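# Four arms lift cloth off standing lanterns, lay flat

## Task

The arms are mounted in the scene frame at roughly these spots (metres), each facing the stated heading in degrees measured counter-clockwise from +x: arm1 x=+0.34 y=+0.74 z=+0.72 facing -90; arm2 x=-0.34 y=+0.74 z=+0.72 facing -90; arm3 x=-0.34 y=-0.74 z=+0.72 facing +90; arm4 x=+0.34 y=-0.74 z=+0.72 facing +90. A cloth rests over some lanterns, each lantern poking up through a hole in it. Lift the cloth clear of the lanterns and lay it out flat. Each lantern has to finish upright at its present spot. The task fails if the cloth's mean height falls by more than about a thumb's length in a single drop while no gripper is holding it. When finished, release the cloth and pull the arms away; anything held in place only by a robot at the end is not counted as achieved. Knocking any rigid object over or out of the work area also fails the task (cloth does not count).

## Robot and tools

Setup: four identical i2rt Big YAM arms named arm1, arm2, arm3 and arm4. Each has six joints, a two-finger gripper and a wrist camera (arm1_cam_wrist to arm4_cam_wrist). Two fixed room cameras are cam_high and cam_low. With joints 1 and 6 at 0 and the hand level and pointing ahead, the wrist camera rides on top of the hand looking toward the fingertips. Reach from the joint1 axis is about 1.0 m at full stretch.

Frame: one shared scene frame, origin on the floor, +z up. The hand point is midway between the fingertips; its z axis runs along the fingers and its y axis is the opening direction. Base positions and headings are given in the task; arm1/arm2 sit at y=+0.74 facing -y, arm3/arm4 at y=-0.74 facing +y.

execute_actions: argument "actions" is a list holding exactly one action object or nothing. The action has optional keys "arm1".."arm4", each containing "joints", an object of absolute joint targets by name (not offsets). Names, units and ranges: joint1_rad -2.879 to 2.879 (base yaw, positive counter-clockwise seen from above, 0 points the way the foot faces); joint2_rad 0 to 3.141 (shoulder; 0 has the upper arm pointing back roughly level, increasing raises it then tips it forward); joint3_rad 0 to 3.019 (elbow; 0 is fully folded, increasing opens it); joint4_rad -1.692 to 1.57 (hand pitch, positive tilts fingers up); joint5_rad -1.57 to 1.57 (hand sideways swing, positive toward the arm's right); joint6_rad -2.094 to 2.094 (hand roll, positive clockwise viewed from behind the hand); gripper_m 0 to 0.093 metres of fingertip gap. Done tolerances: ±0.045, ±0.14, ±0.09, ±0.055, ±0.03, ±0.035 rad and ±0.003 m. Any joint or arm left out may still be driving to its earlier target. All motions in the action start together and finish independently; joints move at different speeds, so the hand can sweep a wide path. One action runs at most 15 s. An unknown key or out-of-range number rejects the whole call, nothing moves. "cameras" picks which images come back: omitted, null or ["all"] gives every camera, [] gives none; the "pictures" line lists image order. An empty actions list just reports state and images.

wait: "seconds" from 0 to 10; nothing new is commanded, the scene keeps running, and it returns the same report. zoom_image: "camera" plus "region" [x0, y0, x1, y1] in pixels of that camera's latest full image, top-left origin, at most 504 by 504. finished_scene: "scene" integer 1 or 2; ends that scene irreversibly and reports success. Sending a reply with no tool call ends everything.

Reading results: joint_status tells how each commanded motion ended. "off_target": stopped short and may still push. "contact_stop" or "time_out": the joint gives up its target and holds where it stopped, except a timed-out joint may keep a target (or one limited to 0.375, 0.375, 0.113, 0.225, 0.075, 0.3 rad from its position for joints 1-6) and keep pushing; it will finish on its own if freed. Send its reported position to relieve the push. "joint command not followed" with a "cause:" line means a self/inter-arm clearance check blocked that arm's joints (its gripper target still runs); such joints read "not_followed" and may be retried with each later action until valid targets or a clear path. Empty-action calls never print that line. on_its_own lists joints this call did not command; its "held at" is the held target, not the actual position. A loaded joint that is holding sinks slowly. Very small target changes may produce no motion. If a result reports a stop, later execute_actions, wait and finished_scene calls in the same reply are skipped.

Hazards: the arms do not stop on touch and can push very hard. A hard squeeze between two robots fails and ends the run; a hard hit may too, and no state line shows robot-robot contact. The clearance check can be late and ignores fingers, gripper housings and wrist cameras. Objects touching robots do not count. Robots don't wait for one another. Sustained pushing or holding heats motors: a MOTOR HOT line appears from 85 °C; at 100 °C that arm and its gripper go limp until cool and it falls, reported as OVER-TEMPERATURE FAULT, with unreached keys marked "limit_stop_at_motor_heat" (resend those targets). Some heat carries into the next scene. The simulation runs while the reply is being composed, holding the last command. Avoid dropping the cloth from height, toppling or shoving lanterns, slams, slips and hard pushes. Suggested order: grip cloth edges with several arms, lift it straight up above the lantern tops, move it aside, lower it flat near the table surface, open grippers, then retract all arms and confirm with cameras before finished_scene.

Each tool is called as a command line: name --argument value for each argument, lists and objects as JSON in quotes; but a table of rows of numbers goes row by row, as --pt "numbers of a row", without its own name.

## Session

execute_actions --actions '[]' --cameras '["cam_low","cam_high"]'

Scene clock: 0.00 s.
arm1.joint_positions: joint1_rad=+0.000 joint2_rad=+0.450 joint3_rad=+1.454 joint4_rad=-1.538 joint5_rad=-0.010 joint6_rad=+0.012 gripper_m=+0.094
arm1.joint_status: not commanded
arm1.hand: x=+0.3351 y=+0.6153 z=+1.2969 quat_wxyz=(-0.356, -0.618, -0.609, +0.348) (m; scene frame)
arm2.joint_positions: joint1_rad=+0.000 joint2_rad=+0.436 joint3_rad=+1.481 joint4_rad=-1.519 joint5_rad=+0.010 joint6_rad=-0.015 gripper_m=+0.094
arm2.joint_status: not commanded
arm2.hand: x=-0.3413 y=+0.6144 z=+1.3442 quat_wxyz=(-0.358, -0.608, -0.604, +0.371) (m; scene frame)
arm3.joint_positions: joint1_rad=-0.008 joint2_rad=+0.430 joint3_rad=+1.455 joint4_rad=-1.524 joint5_rad=-0.016 joint6_rad=+0.005 gripper_m=+0.094
arm3.joint_status: not commanded
arm3.hand: x=-0.3398 y=-0.6111 z=+1.2906 quat_wxyz=(-0.353, +0.612, -0.610, -0.359) (m; scene frame)
arm4.joint_positions: joint1_rad=+0.007 joint2_rad=+0.440 joint3_rad=+1.461 joint4_rad=-1.525 joint5_rad=+0.008 joint6_rad=+0.016 gripper_m=+0.095
arm4.joint_status: not commanded
arm4.hand: x=+0.3303 y=-0.6131 z=+1.3090 quat_wxyz=(-0.363, +0.603, -0.617, -0.352) (m; scene frame)
pictures: cam_high, cam_low
Images, in order (width x height): cam_high 672x504, cam_low 672x504.

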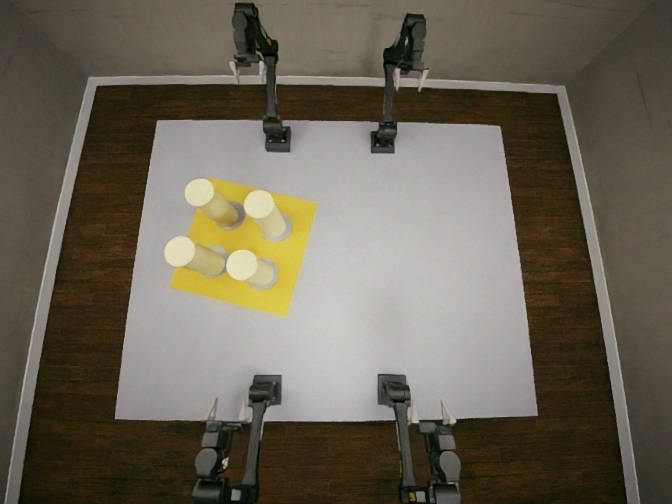

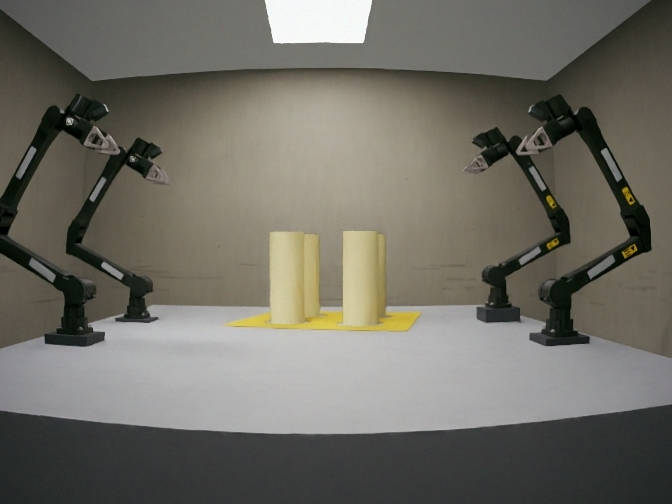

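execute_actions --actions '[{"arm1":{"joints":{"joint1_rad":-0.785,"joint2_rad":1.5,"joint3_rad":1.43,"joint4_rad":-1.3,"gripper_m":0.06}},"arm4":{"joints":{"joint1_rad":0.98,"joint2_rad":1.7,"joint3_rad":1.81,"joint4_rad":-1.45,"gripper_m":0.06}},"arm2":{"joints":{"joint1_rad":-0.94,"joint2_rad":1.3,"joint3_rad":1.21,"joint4_rad":-1.4,"gripper_m":0.06}},"arm3":{"joints":{"joint1_rad":0.9,"joint2_rad":1.6,"joint3_rad":1.84,"joint4_rad":-1.2,"gripper_m":0.06}}}]' --cameras '[]'

execute_actions --actions '[{"arm1":{"joints":{"joint2_rad":1.97,"joint4_rad":-0.71}},"arm4":{"joints":{"joint2_rad":2.155,"joint4_rad":-0.86}},"arm2":{"joints":{"joint2_rad":1.85,"joint4_rad":-0.845}},"arm3":{"joints":{"joint1_rad":0.765,"joint2_rad":2.19,"joint4_rad":-0.62}}}]'

Scene clock: 2.37 s.
arm1.joint_positions: joint1_rad=-0.786 joint2_rad=+1.501 joint3_rad=+1.424 joint4_rad=-1.310 joint5_rad=-0.011 joint6_rad=+0.012 gripper_m=+0.060
arm1.joint_status: all done
arm1.hand: x=-0.0126 y=+0.3970 z=+0.9862 quat_wxyz=(-0.042, -0.923, -0.372, +0.084) (m; scene frame)
arm2.joint_positions: joint1_rad=-0.945 joint2_rad=+1.287 joint3_rad=+1.217 joint4_rad=-1.411 joint5_rad=+0.009 joint6_rad=-0.015 gripper_m=+0.060
arm2.joint_status: all done
arm2.hand: x=-0.6512 y=+0.5168 z=+1.0126 quat_wxyz=(-0.003, -0.950, -0.309, +0.040) (m; scene frame)
arm3.joint_positions: joint1_rad=+0.908 joint2_rad=+1.598 joint3_rad=+1.807 joint4_rad=-1.199 joint5_rad=-0.015 joint6_rad=+0.005 gripper_m=+0.060
arm3.joint_status: all done
arm3.hand: x=-0.8195 y=-0.3630 z=+1.1060 quat_wxyz=(-0.079, +0.908, -0.312, -0.268) (m; scene frame)
arm4.joint_positions: joint1_rad=+0.990 joint2_rad=+1.713 joint3_rad=+1.784 joint4_rad=-1.448 joint5_rad=+0.007 joint6_rad=+0.016 gripper_m=+0.060
arm4.joint_status: all done
arm4.hand: x=-0.1400 y=-0.4158 z=+1.0224 quat_wxyz=(-0.030, +0.950, -0.301, -0.084) (m; scene frame)
pictures: none
No camera images: the call's "cameras" was empty. Leave "cameras" out to get every camera's image.

Scene clock: 3.87 s.
arm1.joint_positions: joint1_rad=-0.786 joint2_rad=+1.999 joint3_rad=+1.424 joint4_rad=-0.730 joint5_rad=-0.011 joint6_rad=+0.012 gripper_m=+0.060
arm1.joint_status: all done
arm1.hand: x=-0.1102 y=+0.2998 z=+0.7466 quat_wxyz=(-0.058, -0.919, -0.370, +0.121) (m; scene frame)
arm2.joint_positions: joint1_rad=-0.945 joint2_rad=+1.850 joint3_rad=+1.217 joint4_rad=-0.864 joint5_rad=+0.009 joint6_rad=-0.015 gripper_m=+0.060
arm2.joint_status: all done
arm2.hand: x=-0.7592 y=+0.4431 z=+0.7743 quat_wxyz=(-0.001, -0.950, -0.309, +0.032) (m; scene frame)
arm3.joint_positions: joint1_rad=+0.761 joint2_rad=+2.187 joint3_rad=+1.815 joint4_rad=-0.630 joint5_rad=-0.013 joint6_rad=+0.003 gripper_m=+0.060
arm3.joint_status: all done
arm3.hand: x=-0.8796 y=-0.1747 z=+0.7759 quat_wxyz=(-0.098, +0.885, -0.378, -0.255) (m; scene frame)
arm4.joint_positions: joint1_rad=+0.990 joint2_rad=+2.165 joint3_rad=+1.785 joint4_rad=-0.872 joint5_rad=+0.007 joint6_rad=+0.016 gripper_m=+0.060
arm4.joint_status: all done
arm4.hand: x=-0.2613 y=-0.3326 z=+0.7699 quat_wxyz=(-0.048, +0.942, -0.299, -0.143) (m; scene frame)
pictures: arm1_cam_wrist, arm2_cam_wrist, arm3_cam_wrist, arm4_cam_wrist, cam_high, cam_low
Images, in order (width x height): arm1_cam_wrist 616x616, arm2_cam_wrist 616x616, arm3_cam_wrist 616x616, arm4_cam_wrist 616x616, cam_high 672x504, cam_low 672x504.

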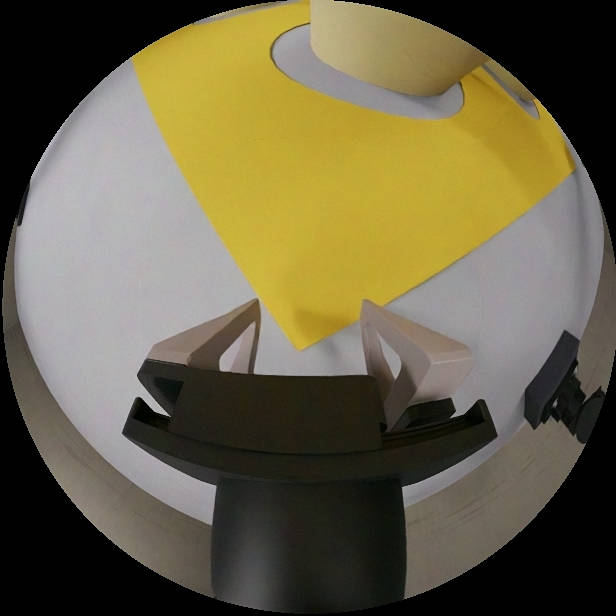

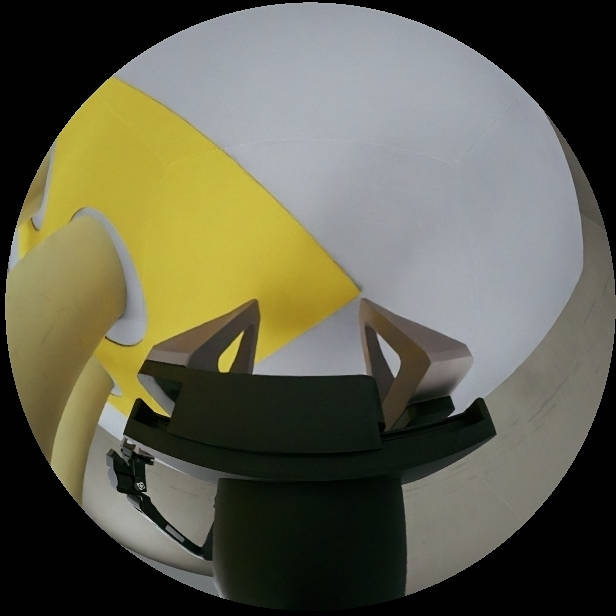

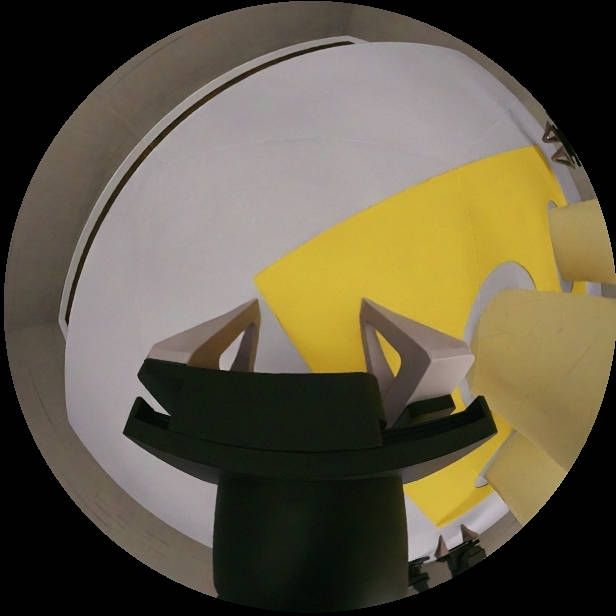

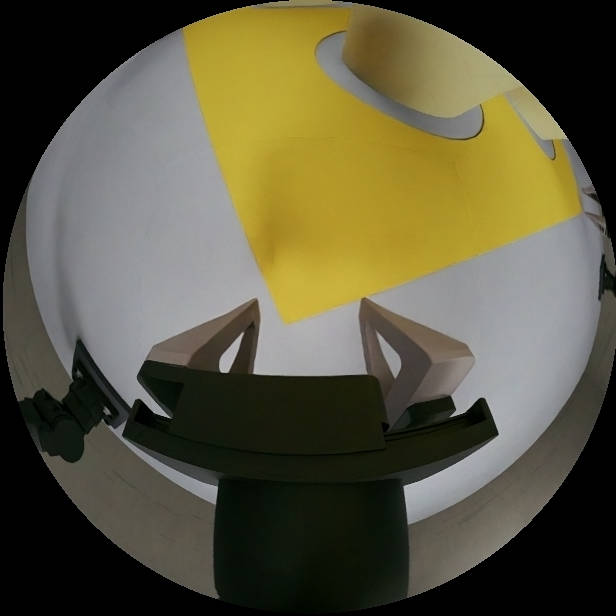

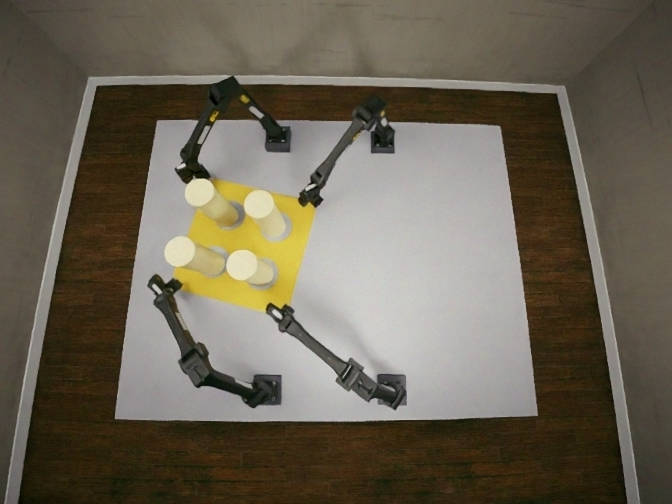

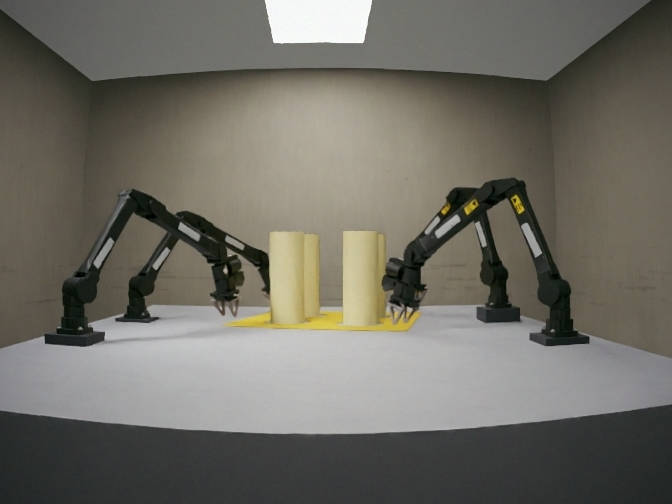

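execute_actions --actions '[{"arm1":{"joints":{"joint2_rad":2.075,"joint4_rad":-0.68}},"arm4":{"joints":{"joint2_rad":2.27,"joint4_rad":-0.8}},"arm2":{"joints":{"joint2_rad":1.97}},"arm3":{"joints":{"joint2_rad":2.285}}}]' --cameras '[]'

execute_actions --actions '[{"arm1":{"joints":{"gripper_m":0}},"arm4":{"joints":{"gripper_m":0}},"arm2":{"joints":{"gripper_m":0}},"arm3":{"joints":{"gripper_m":0}}}]' --cameras '[]'

execute_actions --actions '[{"arm1":{"joints":{"joint2_rad":1.78,"joint3_rad":1.355,"joint4_rad":-0.68}},"arm4":{"joints":{"joint2_rad":2.0,"joint3_rad":1.70,"joint4_rad":-0.78}},"arm2":{"joints":{"joint1_rad":-0.97,"joint2_rad":1.61,"joint3_rad":1.097,"joint4_rad":-0.776}},"arm3":{"joints":{"joint1_rad":0.79,"joint2_rad":2.06,"joint3_rad":1.785,"joint4_rad":-0.6}}}]' --cameras '["cam_high","cam_low"]'

Scene clock: 5.23 s.
arm1.joint_positions: joint1_rad=-0.786 joint2_rad=+2.038 joint3_rad=+1.425 joint4_rad=-0.690 joint5_rad=-0.010 joint6_rad=+0.012 gripper_m=+0.060
arm1.joint_status: all done
arm1.hand: x=-0.1133 y=+0.2969 z=+0.7256 quat_wxyz=(-0.058, -0.919, -0.370, +0.122) (m; scene frame)
arm2.joint_positions: joint1_rad=-0.945 joint2_rad=+1.924 joint3_rad=+1.223 joint4_rad=-0.856 joint5_rad=+0.007 joint6_rad=-0.015 gripper_m=+0.060
arm2.joint_status: all done
arm2.hand: x=-0.7541 y=+0.4467 z=+0.7400 quat_wxyz=(+0.007, -0.951, -0.310, +0.003) (m; scene frame)
arm3.joint_positions: joint1_rad=+0.761 joint2_rad=+2.238 joint3_rad=+1.824 joint4_rad=-0.621 joint5_rad=-0.013 joint6_rad=+0.002 gripper_m=+0.060
arm3.joint_status: all done
arm3.hand: x=-0.8796 y=-0.1749 z=+0.7426 quat_wxyz=(-0.092, +0.889, -0.379, -0.240) (m; scene frame)
arm4.joint_positions: joint1_rad=+0.990 joint2_rad=+2.225 joint3_rad=+1.795 joint4_rad=-0.806 joint5_rad=+0.009 joint6_rad=+0.015 gripper_m=+0.060
arm4.joint_status: all done
arm4.hand: x=-0.2710 y=-0.3256 z=+0.7368 quat_wxyz=(-0.051, +0.941, -0.298, -0.151) (m; scene frame)
pictures: none
No camera images: the call's "cameras" was empty. Leave "cameras" out to get every camera's image.

Scene clock: 5.87 s.
arm1.joint_positions: joint1_rad=-0.786 joint2_rad=+2.038 joint3_rad=+1.425 joint4_rad=-0.686 joint5_rad=-0.009 joint6_rad=+0.012 gripper_m=+0.003
arm1.joint_status: all done
arm1.hand: x=-0.1141 y=+0.2963 z=+0.7259 quat_wxyz=(-0.058, -0.919, -0.370, +0.124) (m; scene frame)
arm2.joint_positions: joint1_rad=-0.940 joint2_rad=+1.924 joint3_rad=+1.223 joint4_rad=-0.856 joint5_rad=+0.005 joint6_rad=-0.015 gripper_m=+0.002
arm2.joint_status: all done
arm2.hand: x=-0.7525 y=+0.4445 z=+0.7400 quat_wxyz=(+0.006, -0.950, -0.312, +0.003) (m; scene frame)
arm3.joint_positions: joint1_rad=+0.760 joint2_rad=+2.238 joint3_rad=+1.824 joint4_rad=-0.620 joint5_rad=-0.011 joint6_rad=+0.002 gripper_m=+0.003
arm3.joint_status: all done
arm3.hand: x=-0.8789 y=-0.1738 z=+0.7428 quat_wxyz=(-0.093, +0.888, -0.380, -0.241) (m; scene frame)
arm4.joint_positions: joint1_rad=+0.984 joint2_rad=+2.225 joint3_rad=+1.795 joint4_rad=-0.800 joint5_rad=+0.011 joint6_rad=+0.015 gripper_m=+0.003
arm4.joint_status: gripper_m off_target (ended at +0.003, target +0.000)
arm4.hand: x=-0.2691 y=-0.3206 z=+0.7373 quat_wxyz=(-0.054, +0.940, -0.301, -0.153) (m; scene frame)
pictures: none
No camera images: the call's "cameras" was empty. Leave "cameras" out to get every camera's image.

Scene clock: 7.10 s.
arm1.joint_positions: joint1_rad=-0.786 joint2_rad=+1.766 joint3_rad=+1.363 joint4_rad=-0.676 joint5_rad=-0.009 joint6_rad=+0.012 gripper_m=+0.003
arm1.joint_status: all done
arm1.hand: x=-0.1126 y=+0.2983 z=+0.8664 quat_wxyz=(-0.100, -0.899, -0.363, +0.223) (m; scene frame)
arm2.joint_positions: joint1_rad=-0.945 joint2_rad=+1.587 joint3_rad=+1.104 joint4_rad=-0.789 joint5_rad=-0.003 joint6_rad=-0.015 gripper_m=+0.002
arm2.joint_status: all done
arm2.hand: x=-0.7496 y=+0.4468 z=+0.8652 quat_wxyz=(-0.039, -0.941, -0.307, +0.138) (m; scene frame)
arm3.joint_positions: joint1_rad=+0.762 joint2_rad=+2.040 joint3_rad=+1.771 joint4_rad=-0.606 joint5_rad=-0.004 joint6_rad=+0.002 gripper_m=+0.003
arm3.joint_status: all done
arm3.hand: x=-0.8761 y=-0.1757 z=+0.8698 quat_wxyz=(-0.126, +0.867, -0.371, -0.310) (m; scene frame)
arm4.joint_positions: joint1_rad=+0.974 joint2_rad=+1.977 joint3_rad=+1.702 joint4_rad=-0.773 joint5_rad=+0.014 joint6_rad=+0.015 gripper_m=+0.003
arm4.joint_status: all done
arm4.hand: x=-0.2574 y=-0.3198 z=+0.8739 quat_wxyz=(-0.082, +0.920, -0.300, -0.238) (m; scene frame)
pictures: cam_high, cam_low
Images, in order (width x height): cam_high 672x504, cam_low 672x504.

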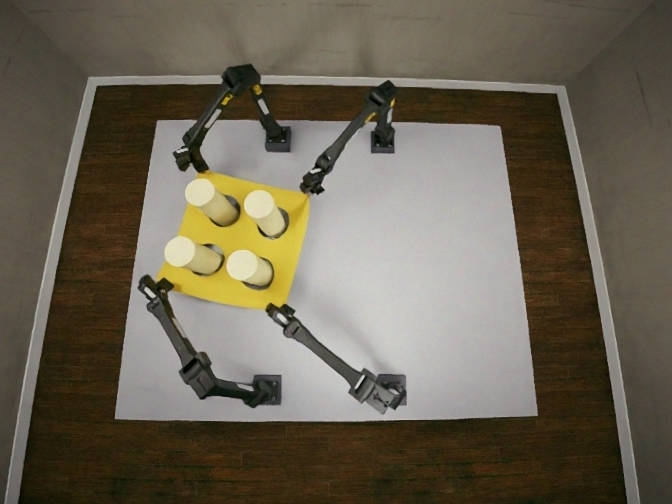

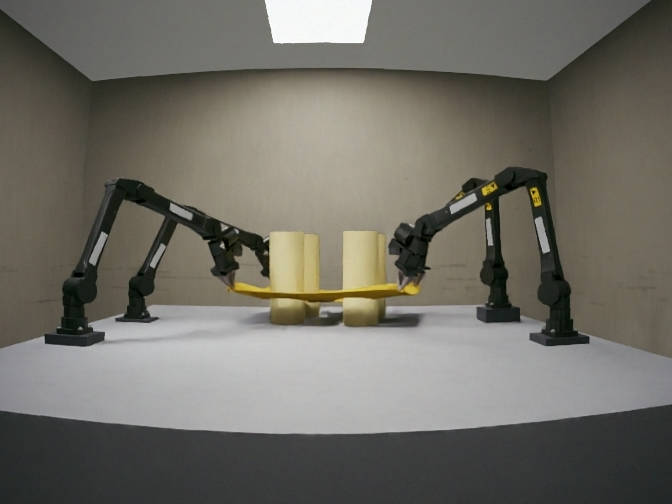

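execute_actions --actions '[{"arm1":{"joints":{"joint2_rad":1.61,"joint3_rad":1.4,"joint4_rad":-0.66}},"arm4":{"joints":{"joint2_rad":1.856,"joint3_rad":1.70,"joint4_rad":-0.73}},"arm2":{"joints":{"joint2_rad":1.42,"joint3_rad":1.18,"joint4_rad":-0.83}},"arm3":{"joints":{"joint2_rad":1.94,"joint3_rad":1.79,"joint4_rad":-0.54}}}]' --cameras '[]'

execute_actions --actions '[{"arm1":{"joints":{"joint2_rad":1.5,"joint3_rad":1.49}},"arm4":{"joints":{"joint2_rad":1.745,"joint3_rad":1.79,"joint4_rad":-0.71}},"arm2":{"joints":{"joint2_rad":1.28,"joint3_rad":1.275,"joint4_rad":-0.875}},"arm3":{"joints":{"joint2_rad":1.848,"joint3_rad":1.87,"joint4_rad":-0.495}}}]' --cameras '[]'

execute_actions --actions '[{"arm1":{"joints":{"joint2_rad":1.42,"joint3_rad":1.74,"joint4_rad":-0.72}},"arm4":{"joints":{"joint2_rad":1.68,"joint3_rad":2.02,"joint4_rad":-0.7}},"arm2":{"joints":{"joint2_rad":1.22,"joint3_rad":1.57,"joint4_rad":-0.98}},"arm3":{"joints":{"joint2_rad":1.805,"joint3_rad":2.1,"joint4_rad":-0.47}}}]' --cameras '["cam_low"]'

execute_actions --actions '[{"arm1":{"joints":{"joint1_rad":-0.5,"joint2_rad":1.27,"joint3_rad":1.82,"joint4_rad":-1.2,"joint6_rad":0.25}},"arm4":{"joints":{"joint1_rad":0.77,"joint2_rad":1.45,"joint3_rad":1.94,"joint4_rad":-1.19,"joint6_rad":-0.15}},"arm2":{"joints":{"joint1_rad":-0.63,"joint2_rad":0.915,"joint3_rad":1.433,"joint4_rad":-1.24,"joint6_rad":0.25}},"arm3":{"joints":{"joint1_rad":0.545,"joint2_rad":1.585,"joint3_rad":2.04,"joint4_rad":-0.94,"joint6_rad":-0.15}}}]' --cameras '["cam_high","cam_low"]'

Scene clock: 9.17 s.
arm1.joint_positions: joint1_rad=-0.786 joint2_rad=+1.613 joint3_rad=+1.363 joint4_rad=-0.664 joint5_rad=-0.008 joint6_rad=+0.012 gripper_m=+0.003
arm1.joint_status: all done
arm1.hand: x=-0.1105 y=+0.3013 z=+0.9608 quat_wxyz=(-0.129, -0.877, -0.354, +0.297) (m; scene frame)
arm2.joint_positions: joint1_rad=-0.946 joint2_rad=+1.400 joint3_rad=+1.136 joint4_rad=-0.816 joint5_rad=-0.002 joint6_rad=-0.015 gripper_m=+0.002
arm2.joint_status: all done
arm2.hand: x=-0.7526 y=+0.4445 z=+0.9684 quat_wxyz=(-0.067, -0.924, -0.301, +0.228) (m; scene frame)
arm3.joint_positions: joint1_rad=+0.762 joint2_rad=+1.925 joint3_rad=+1.771 joint4_rad=-0.558 joint5_rad=-0.004 joint6_rad=+0.002 gripper_m=+0.003
arm3.joint_status: all done
arm3.hand: x=-0.8772 y=-0.1736 z=+0.9651 quat_wxyz=(-0.156, +0.839, -0.359, -0.379) (m; scene frame)
arm4.joint_positions: joint1_rad=+0.974 joint2_rad=+1.849 joint3_rad=+1.699 joint4_rad=-0.729 joint5_rad=+0.013 joint6_rad=+0.015 gripper_m=+0.003
arm4.joint_status: all done
arm4.hand: x=-0.2599 y=-0.3185 z=+0.9683 quat_wxyz=(-0.105, +0.897, -0.293, -0.315) (m; scene frame)
pictures: none
No camera images: the call's "cameras" was empty. Leave "cameras" out to get every camera's image.

Scene clock: 10.40 s.
arm1.joint_positions: joint1_rad=-0.786 joint2_rad=+1.513 joint3_rad=+1.442 joint4_rad=-0.664 joint5_rad=-0.007 joint6_rad=+0.012 gripper_m=+0.003
arm1.joint_status: all done
arm1.hand: x=-0.1144 y=+0.2980 z=+1.0647 quat_wxyz=(-0.161, -0.847, -0.342, +0.374) (m; scene frame)
arm2.joint_positions: joint1_rad=-0.947 joint2_rad=+1.261 joint3_rad=+1.230 joint4_rad=-0.861 joint5_rad=-0.002 joint6_rad=-0.015 gripper_m=+0.002
arm2.joint_status: all done
arm2.hand: x=-0.7515 y=+0.4443 z=+1.0781 quat_wxyz=(-0.093, -0.898, -0.293, +0.314) (m; scene frame)
arm3.joint_positions: joint1_rad=+0.762 joint2_rad=+1.835 joint3_rad=+1.820 joint4_rad=-0.514 joint5_rad=-0.004 joint6_rad=+0.002 gripper_m=+0.003
arm3.joint_status: all done
arm3.hand: x=-0.8777 y=-0.1720 z=+1.0709 quat_wxyz=(-0.188, +0.801, -0.343, -0.454) (m; scene frame)
arm4.joint_positions: joint1_rad=+0.974 joint2_rad=+1.747 joint3_rad=+1.758 joint4_rad=-0.711 joint5_rad=+0.012 joint6_rad=+0.015 gripper_m=+0.003
arm4.joint_status: all done
arm4.hand: x=-0.2610 y=-0.3183 z=+1.0765 quat_wxyz=(-0.129, +0.865, -0.283, -0.395) (m; scene frame)
pictures: none
No camera images: the call's "cameras" was empty. Leave "cameras" out to get every camera's image.

Scene clock: 11.63 s.
arm1.joint_positions: joint1_rad=-0.786 joint2_rad=+1.433 joint3_rad=+1.692 joint4_rad=-0.705 joint5_rad=-0.004 joint6_rad=+0.012 gripper_m=+0.003
arm1.joint_status: all done
arm1.hand: x=-0.1127 y=+0.3012 z=+1.2509 quat_wxyz=(-0.209, -0.784, -0.316, +0.492) (m; scene frame)
arm2.joint_positions: joint1_rad=-0.947 joint2_rad=+1.197 joint3_rad=+1.528 joint4_rad=-0.966 joint5_rad=-0.001 joint6_rad=-0.015 gripper_m=+0.002
arm2.joint_status: all done
arm2.hand: x=-0.7519 y=+0.4428 z=+1.2557 quat_wxyz=(-0.128, -0.851, -0.278, +0.427) (m; scene frame)
arm3.joint_positions: joint1_rad=+0.762 joint2_rad=+1.778 joint3_rad=+2.063 joint4_rad=-0.485 joint5_rad=-0.004 joint6_rad=+0.002 gripper_m=+0.003
arm3.joint_status: all done
arm3.hand: x=-0.8743 y=-0.1737 z=+1.2675 quat_wxyz=(-0.241, +0.716, -0.307, -0.579) (m; scene frame)
arm4.joint_positions: joint1_rad=+0.974 joint2_rad=+1.683 joint3_rad=+1.985 joint4_rad=-0.705 joint5_rad=+0.011 joint6_rad=+0.015 gripper_m=+0.003
arm4.joint_status: all done
arm4.hand: x=-0.2616 y=-0.3188 z=+1.2548 quat_wxyz=(-0.166, +0.797, -0.261, -0.519) (m; scene frame)
pictures: cam_low
Images, in order (width x height): cam_low 672x504.

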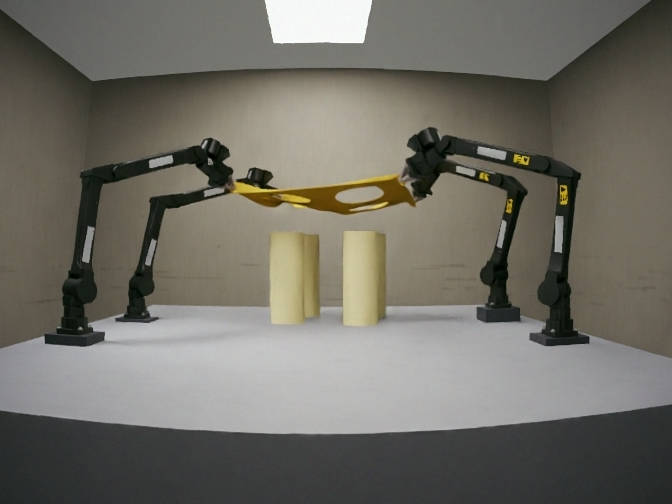

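Scene clock: 13.27 s.
arm1.joint_positions: joint1_rad=-0.503 joint2_rad=+1.273 joint3_rad=+1.770 joint4_rad=-1.178 joint5_rad=-0.001 joint6_rad=+0.240 gripper_m=+0.003
arm1.joint_status: all done
arm1.hand: x=+0.0893 y=+0.3038 z=+1.2841 quat_wxyz=(-0.263, -0.827, -0.360, +0.343) (m; scene frame)
arm2.joint_positions: joint1_rad=-0.616 joint2_rad=+0.911 joint3_rad=+1.436 joint4_rad=-1.221 joint5_rad=-0.002 joint6_rad=+0.234 gripper_m=+0.002
arm2.joint_status: all done
arm2.hand: x=-0.5503 y=+0.4395 z=+1.2756 quat_wxyz=(-0.231, -0.852, -0.317, +0.347) (m; scene frame)
arm3.joint_positions: joint1_rad=+0.531 joint2_rad=+1.568 joint3_rad=+2.023 joint4_rad=-0.938 joint5_rad=-0.005 joint6_rad=-0.136 gripper_m=+0.003
arm3.joint_status: all done
arm3.hand: x=-0.6694 y=-0.1725 z=+1.2859 quat_wxyz=(-0.279, +0.774, -0.374, -0.427) (m; scene frame)
arm4.joint_positions: joint1_rad=+0.755 joint2_rad=+1.457 joint3_rad=+1.923 joint4_rad=-1.174 joint5_rad=+0.011 joint6_rad=-0.139 gripper_m=+0.003
arm4.joint_status: all done
arm4.hand: x=-0.0571 y=-0.3105 z=+1.2682 quat_wxyz=(-0.199, +0.857, -0.311, -0.361) (m; scene frame)
pictures: cam_high, cam_low
Images, in order (width x height): cam_high 672x504, cam_low 672x504.

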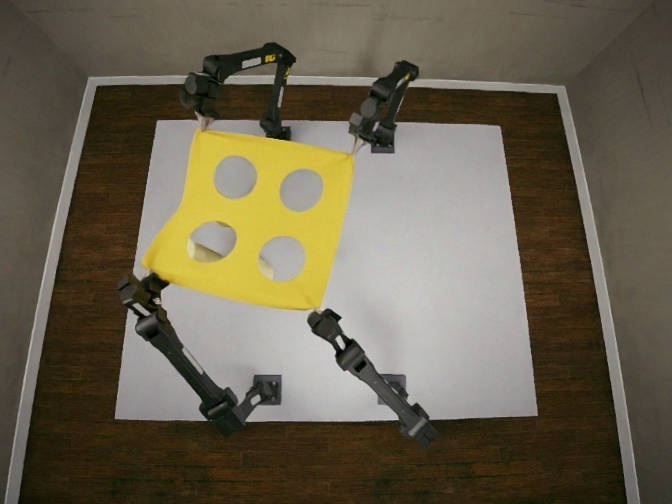

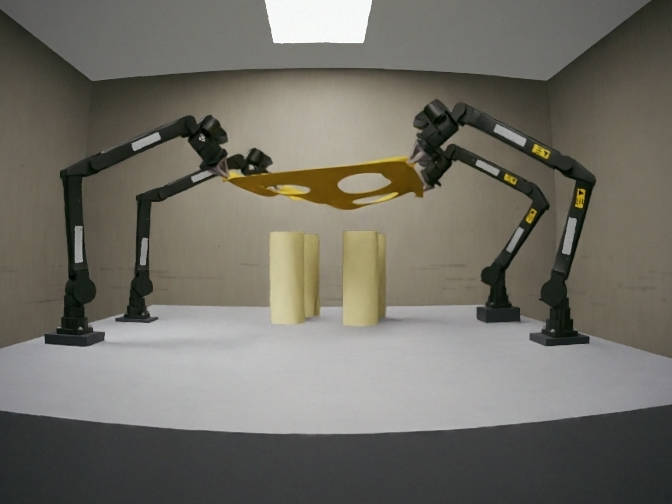

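execute_actions --actions '[{"arm1":{"joints":{"joint1_rad":-0.09,"joint2_rad":1.125,"joint3_rad":1.665,"joint4_rad":-1.24,"joint6_rad":0.6}},"arm4":{"joints":{"joint1_rad":0.44,"joint2_rad":1.172,"joint3_rad":1.695,"joint4_rad":-1.225,"joint6_rad":-0.45}},"arm2":{"joints":{"joint1_rad":-0.03,"joint2_rad":0.76,"joint3_rad":1.385,"joint4_rad":-1.34,"joint6_rad":0.8}},"arm3":{"joints":{"joint1_rad":0.245,"joint2_rad":1.385,"joint3_rad":1.81,"joint6_rad":-0.4}}}]' --cameras '[]'

execute_actions --actions '[{"arm1":{"joints":{"joint1_rad":0.355,"joint2_rad":1.19,"joint3_rad":1.75,"joint4_rad":-1.21,"joint6_rad":1.0}},"arm4":{"joints":{"joint1_rad":-0.015,"joint2_rad":1.08,"joint3_rad":1.635,"joint4_rad":-1.255,"joint6_rad":-0.9}},"arm2":{"joints":{"joint1_rad":0.585,"joint2_rad":0.865,"joint3_rad":1.47,"joint4_rad":-1.244,"joint6_rad":1.35}},"arm3":{"joints":{"joint1_rad":-0.1,"joint2_rad":1.335,"joint3_rad":1.78,"joint6_rad":-0.7}}}]' --cameras '[]'

execute_actions --actions '[{"arm1":{"joints":{"joint1_rad":0.695,"joint2_rad":1.41,"joint3_rad":1.9,"joint4_rad":-1.17,"joint6_rad":1.35}},"arm4":{"joints":{"joint1_rad":-0.455,"joint2_rad":1.185,"joint3_rad":1.7,"joint4_rad":-1.21,"joint6_rad":-1.3}},"arm2":{"joints":{"joint1_rad":0.945,"joint2_rad":1.18,"joint3_rad":1.62,"joint4_rad":-1.12,"joint6_rad":1.75}},"arm3":{"joints":{"joint1_rad":-0.43,"joint2_rad":1.475,"joint3_rad":1.93,"joint6_rad":-1.0}}}]' --cameras '[]'

execute_actions --actions '[{"arm1":{"joints":{"joint2_rad":1.635,"joint3_rad":1.56,"joint4_rad":-1.196,"joint6_rad":1.49}},"arm4":{"joints":{"joint2_rad":1.385,"joint3_rad":1.28,"joint4_rad":-1.18,"joint6_rad":-1.43}},"arm2":{"joints":{"joint2_rad":1.455,"joint3_rad":1.245,"joint4_rad":-1.084,"joint6_rad":1.88}},"arm3":{"joints":{"joint2_rad":1.809,"joint3_rad":1.85,"joint4_rad":-1.32,"joint6_rad":-1.2}}}]' --cameras '[]'

execute_actions --actions '[{"arm1":{"joints":{"joint2_rad":1.925,"joint3_rad":1.385,"joint4_rad":-0.91}},"arm4":{"joints":{"joint2_rad":1.73,"joint3_rad":1.065,"joint4_rad":-0.82}},"arm2":{"joints":{"joint2_rad":1.83,"joint3_rad":1.085,"joint4_rad":-0.76}},"arm3":{"joints":{"joint2_rad":2.054,"joint3_rad":1.635,"joint4_rad":-1.065}}}]' --cameras '["cam_high","cam_low"]'

Scene clock: 16.80 s.
arm1.joint_positions: joint1_rad=-0.114 joint2_rad=+1.138 joint3_rad=+1.667 joint4_rad=-1.226 joint5_rad=+0.001 joint6_rad=+0.591 gripper_m=+0.003
arm1.joint_status: all done
arm1.hand: x=+0.2810 y=+0.3026 z=+1.2823 quat_wxyz=(-0.362, -0.823, -0.377, +0.222) (m; scene frame)
arm2.joint_positions: joint1_rad=-0.027 joint2_rad=+0.760 joint3_rad=+1.389 joint4_rad=-1.319 joint5_rad=-0.001 joint6_rad=+0.783 gripper_m=+0.002
arm2.joint_status: all done
arm2.hand: x=-0.3490 y=+0.4406 z=+1.2804 quat_wxyz=(-0.386, -0.845, -0.331, +0.167) (m; scene frame)
arm3.joint_positions: joint1_rad=+0.226 joint2_rad=+1.379 joint3_rad=+1.812 joint4_rad=-0.939 joint5_rad=-0.009 joint6_rad=-0.385 gripper_m=+0.003
arm3.joint_status: all done
arm3.hand: x=-0.4706 y=-0.1689 z=+1.2808 quat_wxyz=(-0.379, +0.770, -0.396, -0.328) (m; scene frame)
arm4.joint_positions: joint1_rad=+0.437 joint2_rad=+1.176 joint3_rad=+1.694 joint4_rad=-1.212 joint5_rad=+0.009 joint6_rad=-0.439 gripper_m=+0.003
arm4.joint_status: all done
arm4.hand: x=+0.1419 y=-0.3160 z=+1.2828 quat_wxyz=(-0.306, +0.851, -0.316, -0.288) (m; scene frame)
pictures: none
No camera images: the call's "cameras" was empty. Leave "cameras" out to get every camera's image.

Scene clock: 18.37 s.
arm1.joint_positions: joint1_rad=+0.332 joint2_rad=+1.194 joint3_rad=+1.684 joint4_rad=-1.226 joint5_rad=+0.003 joint6_rad=+0.991 gripper_m=+0.003
arm1.joint_status: all done
arm1.hand: x=+0.4824 y=+0.3014 z=+1.2668 quat_wxyz=(-0.404, -0.822, -0.399, +0.054) (m; scene frame)
arm2.joint_positions: joint1_rad=+0.586 joint2_rad=+0.885 joint3_rad=+1.411 joint4_rad=-1.258 joint5_rad=+0.003 joint6_rad=+1.335 gripper_m=+0.002
arm2.joint_status: all done
arm2.hand: x=-0.1490 y=+0.4406 z=+1.2667 quat_wxyz=(-0.397, -0.842, -0.358, -0.072) (m; scene frame)
arm3.joint_positions: joint1_rad=-0.117 joint2_rad=+1.352 joint3_rad=+1.776 joint4_rad=-0.939 joint5_rad=-0.010 joint6_rad=-0.685 gripper_m=+0.003
arm3.joint_status: all done
arm3.hand: x=-0.2753 y=-0.1671 z=+1.2766 quat_wxyz=(-0.460, +0.764, -0.411, -0.189) (m; scene frame)
arm4.joint_positions: joint1_rad=-0.004 joint2_rad=+1.092 joint3_rad=+1.627 joint4_rad=-1.243 joint5_rad=+0.004 joint6_rad=-0.888 gripper_m=+0.003
arm4.joint_status: all done
arm4.hand: x=+0.3376 y=-0.3135 z=+1.2797 quat_wxyz=(-0.395, +0.855, -0.312, -0.127) (m; scene frame)
pictures: none
No camera images: the call's "cameras" was empty. Leave "cameras" out to get every camera's image.

Scene clock: 19.80 s.
arm1.joint_positions: joint1_rad=+0.683 joint2_rad=+1.427 joint3_rad=+1.854 joint4_rad=-1.195 joint5_rad=+0.001 joint6_rad=+1.340 gripper_m=+0.003
arm1.joint_status: all done
arm1.hand: x=+0.6841 y=+0.3055 z=+1.2473 quat_wxyz=(-0.383, -0.827, -0.403, -0.085) (m; scene frame)
arm2.joint_positions: joint1_rad=+0.950 joint2_rad=+1.198 joint3_rad=+1.592 joint4_rad=-1.128 joint5_rad=+0.008 joint6_rad=+1.736 gripper_m=+0.002
arm2.joint_status: all done
arm2.hand: x=+0.0507 y=+0.4468 z=+1.2636 quat_wxyz=(-0.343, -0.849, -0.341, -0.215) (m; scene frame)
arm3.joint_positions: joint1_rad=-0.444 joint2_rad=+1.489 joint3_rad=+1.874 joint4_rad=-0.939 joint5_rad=-0.012 joint6_rad=-0.986 gripper_m=+0.003
arm3.joint_status: all done
arm3.hand: x=-0.0744 y=-0.1687 z=+1.2540 quat_wxyz=(-0.480, +0.767, -0.425, -0.035) (m; scene frame)
arm4.joint_positions: joint1_rad=-0.444 joint2_rad=+1.198 joint3_rad=+1.660 joint4_rad=-1.220 joint5_rad=-0.003 joint6_rad=-1.287 gripper_m=+0.003
arm4.joint_status: all done
arm4.hand: x=+0.5359 y=-0.3178 z=+1.2594 quat_wxyz=(-0.394, +0.857, -0.331, +0.041) (m; scene frame)
pictures: none
No camera images: the call's "cameras" was empty. Leave "cameras" out to get every camera's image.

Scene clock: 21.37 s.
arm1.joint_positions: joint1_rad=+0.683 joint2_rad=+1.659 joint3_rad=+1.533 joint4_rad=-1.195 joint5_rad=+0.004 joint6_rad=+1.478 gripper_m=+0.003
arm1.joint_status: all done
arm1.hand: x=+0.6858 y=+0.3014 z=+0.9601 quat_wxyz=(-0.122, -0.920, -0.372, -0.033) (m; scene frame)
arm2.joint_positions: joint1_rad=+0.950 joint2_rad=+1.457 joint3_rad=+1.242 joint4_rad=-1.076 joint5_rad=+0.008 joint6_rad=+1.863 gripper_m=+0.002
arm2.joint_status: all done
arm2.hand: x=+0.0563 y=+0.4477 z=+0.9702 quat_wxyz=(-0.110, -0.940, -0.313, -0.082) (m; scene frame)
arm3.joint_positions: joint1_rad=-0.444 joint2_rad=+1.808 joint3_rad=+1.817 joint4_rad=-1.309 joint5_rad=-0.012 joint6_rad=-1.187 gripper_m=+0.003
arm3.joint_status: all done
arm3.hand: x=-0.0717 y=-0.1705 z=+0.9759 quat_wxyz=(-0.129, +0.909, -0.396, +0.003) (m; scene frame)
arm4.joint_positions: joint1_rad=-0.444 joint2_rad=+1.399 joint3_rad=+1.262 joint4_rad=-1.176 joint5_rad=-0.005 joint6_rad=-1.420 gripper_m=+0.003
arm4.joint_status: all done
arm4.hand: x=+0.5382 y=-0.3218 z=+0.9754 quat_wxyz=(-0.127, +0.946, -0.297, +0.025) (m; scene frame)
pictures: none
No camera images: the call's "cameras" was empty. Leave "cameras" out to get every camera's image.

Scene clock: 22.70 s.
arm1.joint_positions: joint1_rad=+0.683 joint2_rad=+1.960 joint3_rad=+1.370 joint4_rad=-0.929 joint5_rad=+0.005 joint6_rad=+1.478 gripper_m=+0.003
arm1.joint_status: all done
arm1.hand: x=+0.6833 y=+0.3034 z=+0.7420 quat_wxyz=(-0.028, -0.927, -0.375, -0.004) (m; scene frame)
arm2.joint_positions: joint1_rad=+0.949 joint2_rad=+1.831 joint3_rad=+1.106 joint4_rad=-0.754 joint5_rad=+0.011 joint6_rad=+1.864 gripper_m=+0.002
arm2.joint_status: all done
arm2.hand: x=+0.0614 y=+0.4463 z=+0.7543 quat_wxyz=(-0.035, -0.948, -0.316, -0.027) (m; scene frame)
arm3.joint_positions: joint1_rad=-0.442 joint2_rad=+2.041 joint3_rad=+1.634 joint4_rad=-1.063 joint5_rad=-0.012 joint6_rad=-1.188 gripper_m=+0.003
arm3.joint_status: all done
arm3.hand: x=-0.0694 y=-0.1691 z=+0.7677 quat_wxyz=(-0.044, +0.916, -0.399, +0.001) (m; scene frame)
arm4.joint_positions: joint1_rad=-0.444 joint2_rad=+1.739 joint3_rad=+1.061 joint4_rad=-0.813 joint5_rad=-0.005 joint6_rad=-1.421 gripper_m=+0.003
arm4.joint_status: all done
arm4.hand: x=+0.5431 y=-0.3195 z=+0.7577 quat_wxyz=(-0.039, +0.953, -0.300, +0.011) (m; scene frame)
pictures: cam_high, cam_low
Images, in order (width x height): cam_high 672x504, cam_low 672x504.

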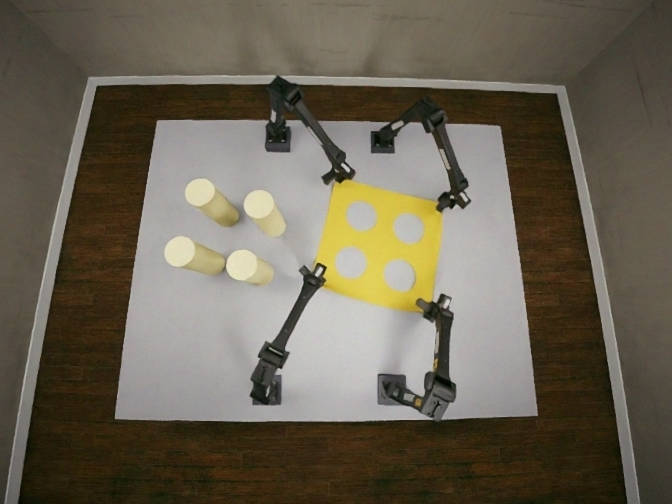

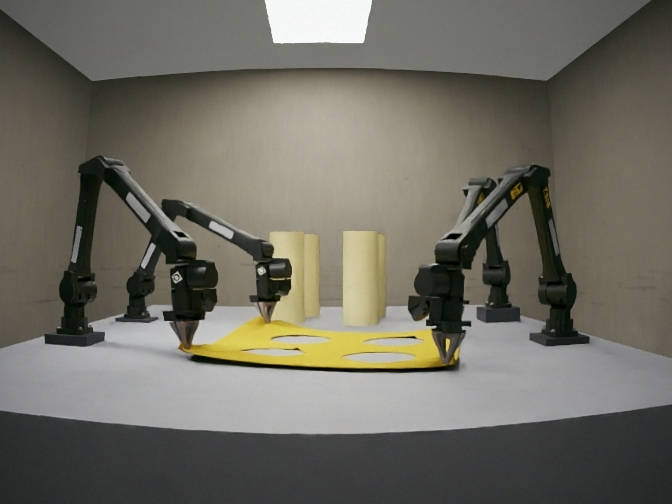

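execute_actions --actions '[{"arm2":{"joints":{"joint4_rad":-0.82}},"arm3":{"joints":{"joint2_rad":2.085,"joint4_rad":-1.09}}}]' --cameras '[]'

execute_actions --actions '[{"arm1":{"joints":{"gripper_m":0.08}},"arm4":{"joints":{"gripper_m":0.08}},"arm2":{"joints":{"gripper_m":0.08}},"arm3":{"joints":{"gripper_m":0.08}}}]' --cameras '[]'

execute_actions --actions '[{"arm1":{"joints":{"joint2_rad":1.4,"joint4_rad":-1.4}},"arm4":{"joints":{"joint2_rad":1.1,"joint4_rad":-1.3}},"arm2":{"joints":{"joint2_rad":1.2,"joint4_rad":-1.4}},"arm3":{"joints":{"joint1_rad":-0.6,"joint2_rad":1.5,"joint4_rad":-1.6}}}]' --cameras '["cam_high","cam_low"]'

Scene clock: 23.67 s.
arm1.joint_positions: joint1_rad=+0.683 joint2_rad=+1.960 joint3_rad=+1.370 joint4_rad=-0.929 joint5_rad=+0.005 joint6_rad=+1.478 gripper_m=+0.003
arm1.joint_status: not commanded
arm1.hand: x=+0.6833 y=+0.3034 z=+0.7420 quat_wxyz=(-0.028, -0.927, -0.375, -0.004) (m; scene frame)
arm2.joint_positions: joint1_rad=+0.949 joint2_rad=+1.831 joint3_rad=+1.106 joint4_rad=-0.766 joint5_rad=+0.011 joint6_rad=+1.864 gripper_m=+0.002
arm2.joint_status: all done
arm2.hand: x=+0.0589 y=+0.4481 z=+0.7541 quat_wxyz=(-0.030, -0.948, -0.316, -0.023) (m; scene frame)
arm3.joint_positions: joint1_rad=-0.442 joint2_rad=+2.064 joint3_rad=+1.634 joint4_rad=-1.074 joint5_rad=-0.012 joint6_rad=-1.188 gripper_m=+0.003
arm3.joint_status: all done
arm3.hand: x=-0.0714 y=-0.1737 z=+0.7537 quat_wxyz=(-0.027, +0.917, -0.399, +0.000) (m; scene frame)
arm4.joint_positions: joint1_rad=-0.444 joint2_rad=+1.739 joint3_rad=+1.061 joint4_rad=-0.813 joint5_rad=-0.005 joint6_rad=-1.421 gripper_m=+0.003
arm4.joint_status: not commanded
arm4.hand: x=+0.5431 y=-0.3195 z=+0.7577 quat_wxyz=(-0.039, +0.953, -0.300, +0.011) (m; scene frame)
pictures: none
No camera images: the call's "cameras" was empty. Leave "cameras" out to get every camera's image.

Scene clock: 24.33 s.
arm1.joint_positions: joint1_rad=+0.684 joint2_rad=+1.960 joint3_rad=+1.370 joint4_rad=-0.927 joint5_rad=-0.007 joint6_rad=+1.482 gripper_m=+0.080
arm1.joint_status: all done
arm1.hand: x=+0.6859 y=+0.3048 z=+0.7420 quat_wxyz=(-0.027, -0.927, -0.374, -0.010) (m; scene frame)
arm2.joint_positions: joint1_rad=+0.949 joint2_rad=+1.831 joint3_rad=+1.097 joint4_rad=-0.803 joint5_rad=+0.011 joint6_rad=+1.866 gripper_m=+0.080
arm2.joint_status: all done
arm2.hand: x=+0.0482 y=+0.4560 z=+0.7510 quat_wxyz=(-0.011, -0.949, -0.315, -0.010) (m; scene frame)
arm3.joint_positions: joint1_rad=-0.438 joint2_rad=+2.064 joint3_rad=+1.634 joint4_rad=-1.082 joint5_rad=-0.013 joint6_rad=-1.188 gripper_m=+0.080
arm3.joint_status: all done
arm3.hand: x=-0.0747 y=-0.1742 z=+0.7536 quat_wxyz=(-0.024, +0.917, -0.397, +0.000) (m; scene frame)
arm4.joint_positions: joint1_rad=-0.445 joint2_rad=+1.739 joint3_rad=+1.061 joint4_rad=-0.813 joint5_rad=+0.006 joint6_rad=-1.421 gripper_m=+0.080
arm4.joint_status: all done
arm4.hand: x=+0.5450 y=-0.3205 z=+0.7578 quat_wxyz=(-0.038, +0.953, -0.301, +0.016) (m; scene frame)
pictures: none
No camera images: the call's "cameras" was empty. Leave "cameras" out to get every camera's image.

Scene clock: 25.90 s.
arm1.joint_positions: joint1_rad=+0.684 joint2_rad=+1.384 joint3_rad=+1.370 joint4_rad=-1.386 joint5_rad=-0.007 joint6_rad=+1.483 gripper_m=+0.080
arm1.joint_status: all done
arm1.hand: x=+0.6125 y=+0.3973 z=+1.0120 quat_wxyz=(-0.083, -0.924, -0.372, -0.027) (m; scene frame)
arm2.joint_positions: joint1_rad=+0.949 joint2_rad=+1.185 joint3_rad=+1.093 joint4_rad=-1.382 joint5_rad=+0.011 joint6_rad=+1.866 gripper_m=+0.080
arm2.joint_status: all done
arm2.hand: x=-0.0584 y=+0.5299 z=+1.0013 quat_wxyz=(-0.037, -0.948, -0.314, -0.028) (m; scene frame)
arm3.joint_positions: joint1_rad=-0.600 joint2_rad=+1.497 joint3_rad=+1.623 joint4_rad=-1.595 joint5_rad=-0.015 joint6_rad=-1.188 gripper_m=+0.080
arm3.joint_status: all done
arm3.hand: x=-0.0769 y=-0.3488 z=+1.0463 quat_wxyz=(-0.046, +0.882, -0.469, +0.004) (m; scene frame)
arm4.joint_positions: joint1_rad=-0.445 joint2_rad=+1.084 joint3_rad=+1.061 joint4_rad=-1.291 joint5_rad=+0.006 joint6_rad=-1.421 gripper_m=+0.080
arm4.joint_status: all done
arm4.hand: x=+0.4882 y=-0.4266 z=+1.0003 quat_wxyz=(-0.125, +0.946, -0.298, +0.030) (m; scene frame)
pictures: cam_high, cam_low
Images, in order (width x height): cam_high 672x504, cam_low 672x504.

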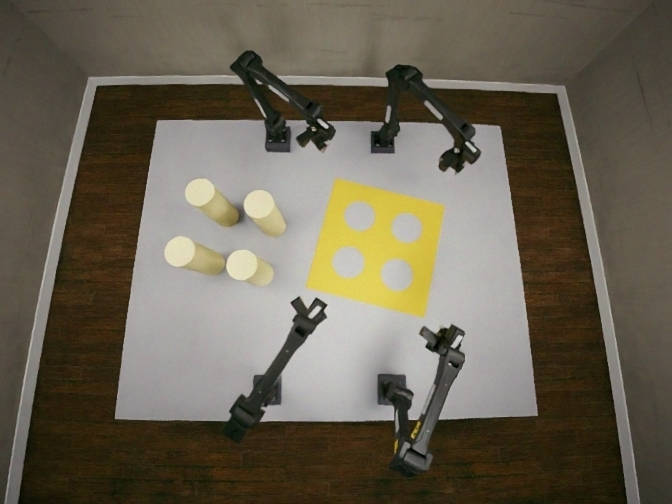

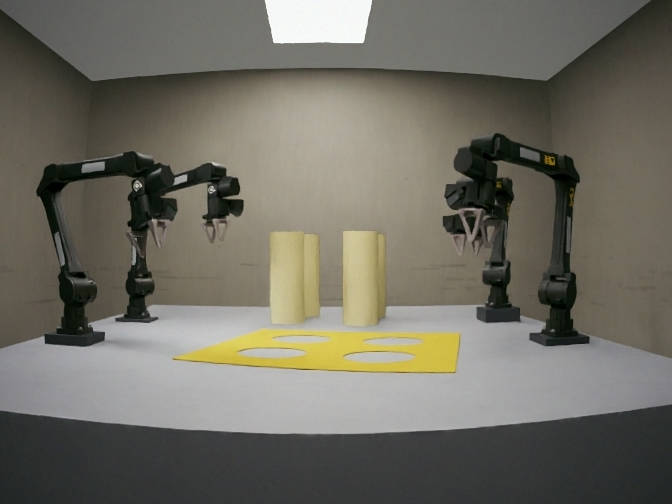

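finished_scene --scene 2

The scene is finished: the task was done.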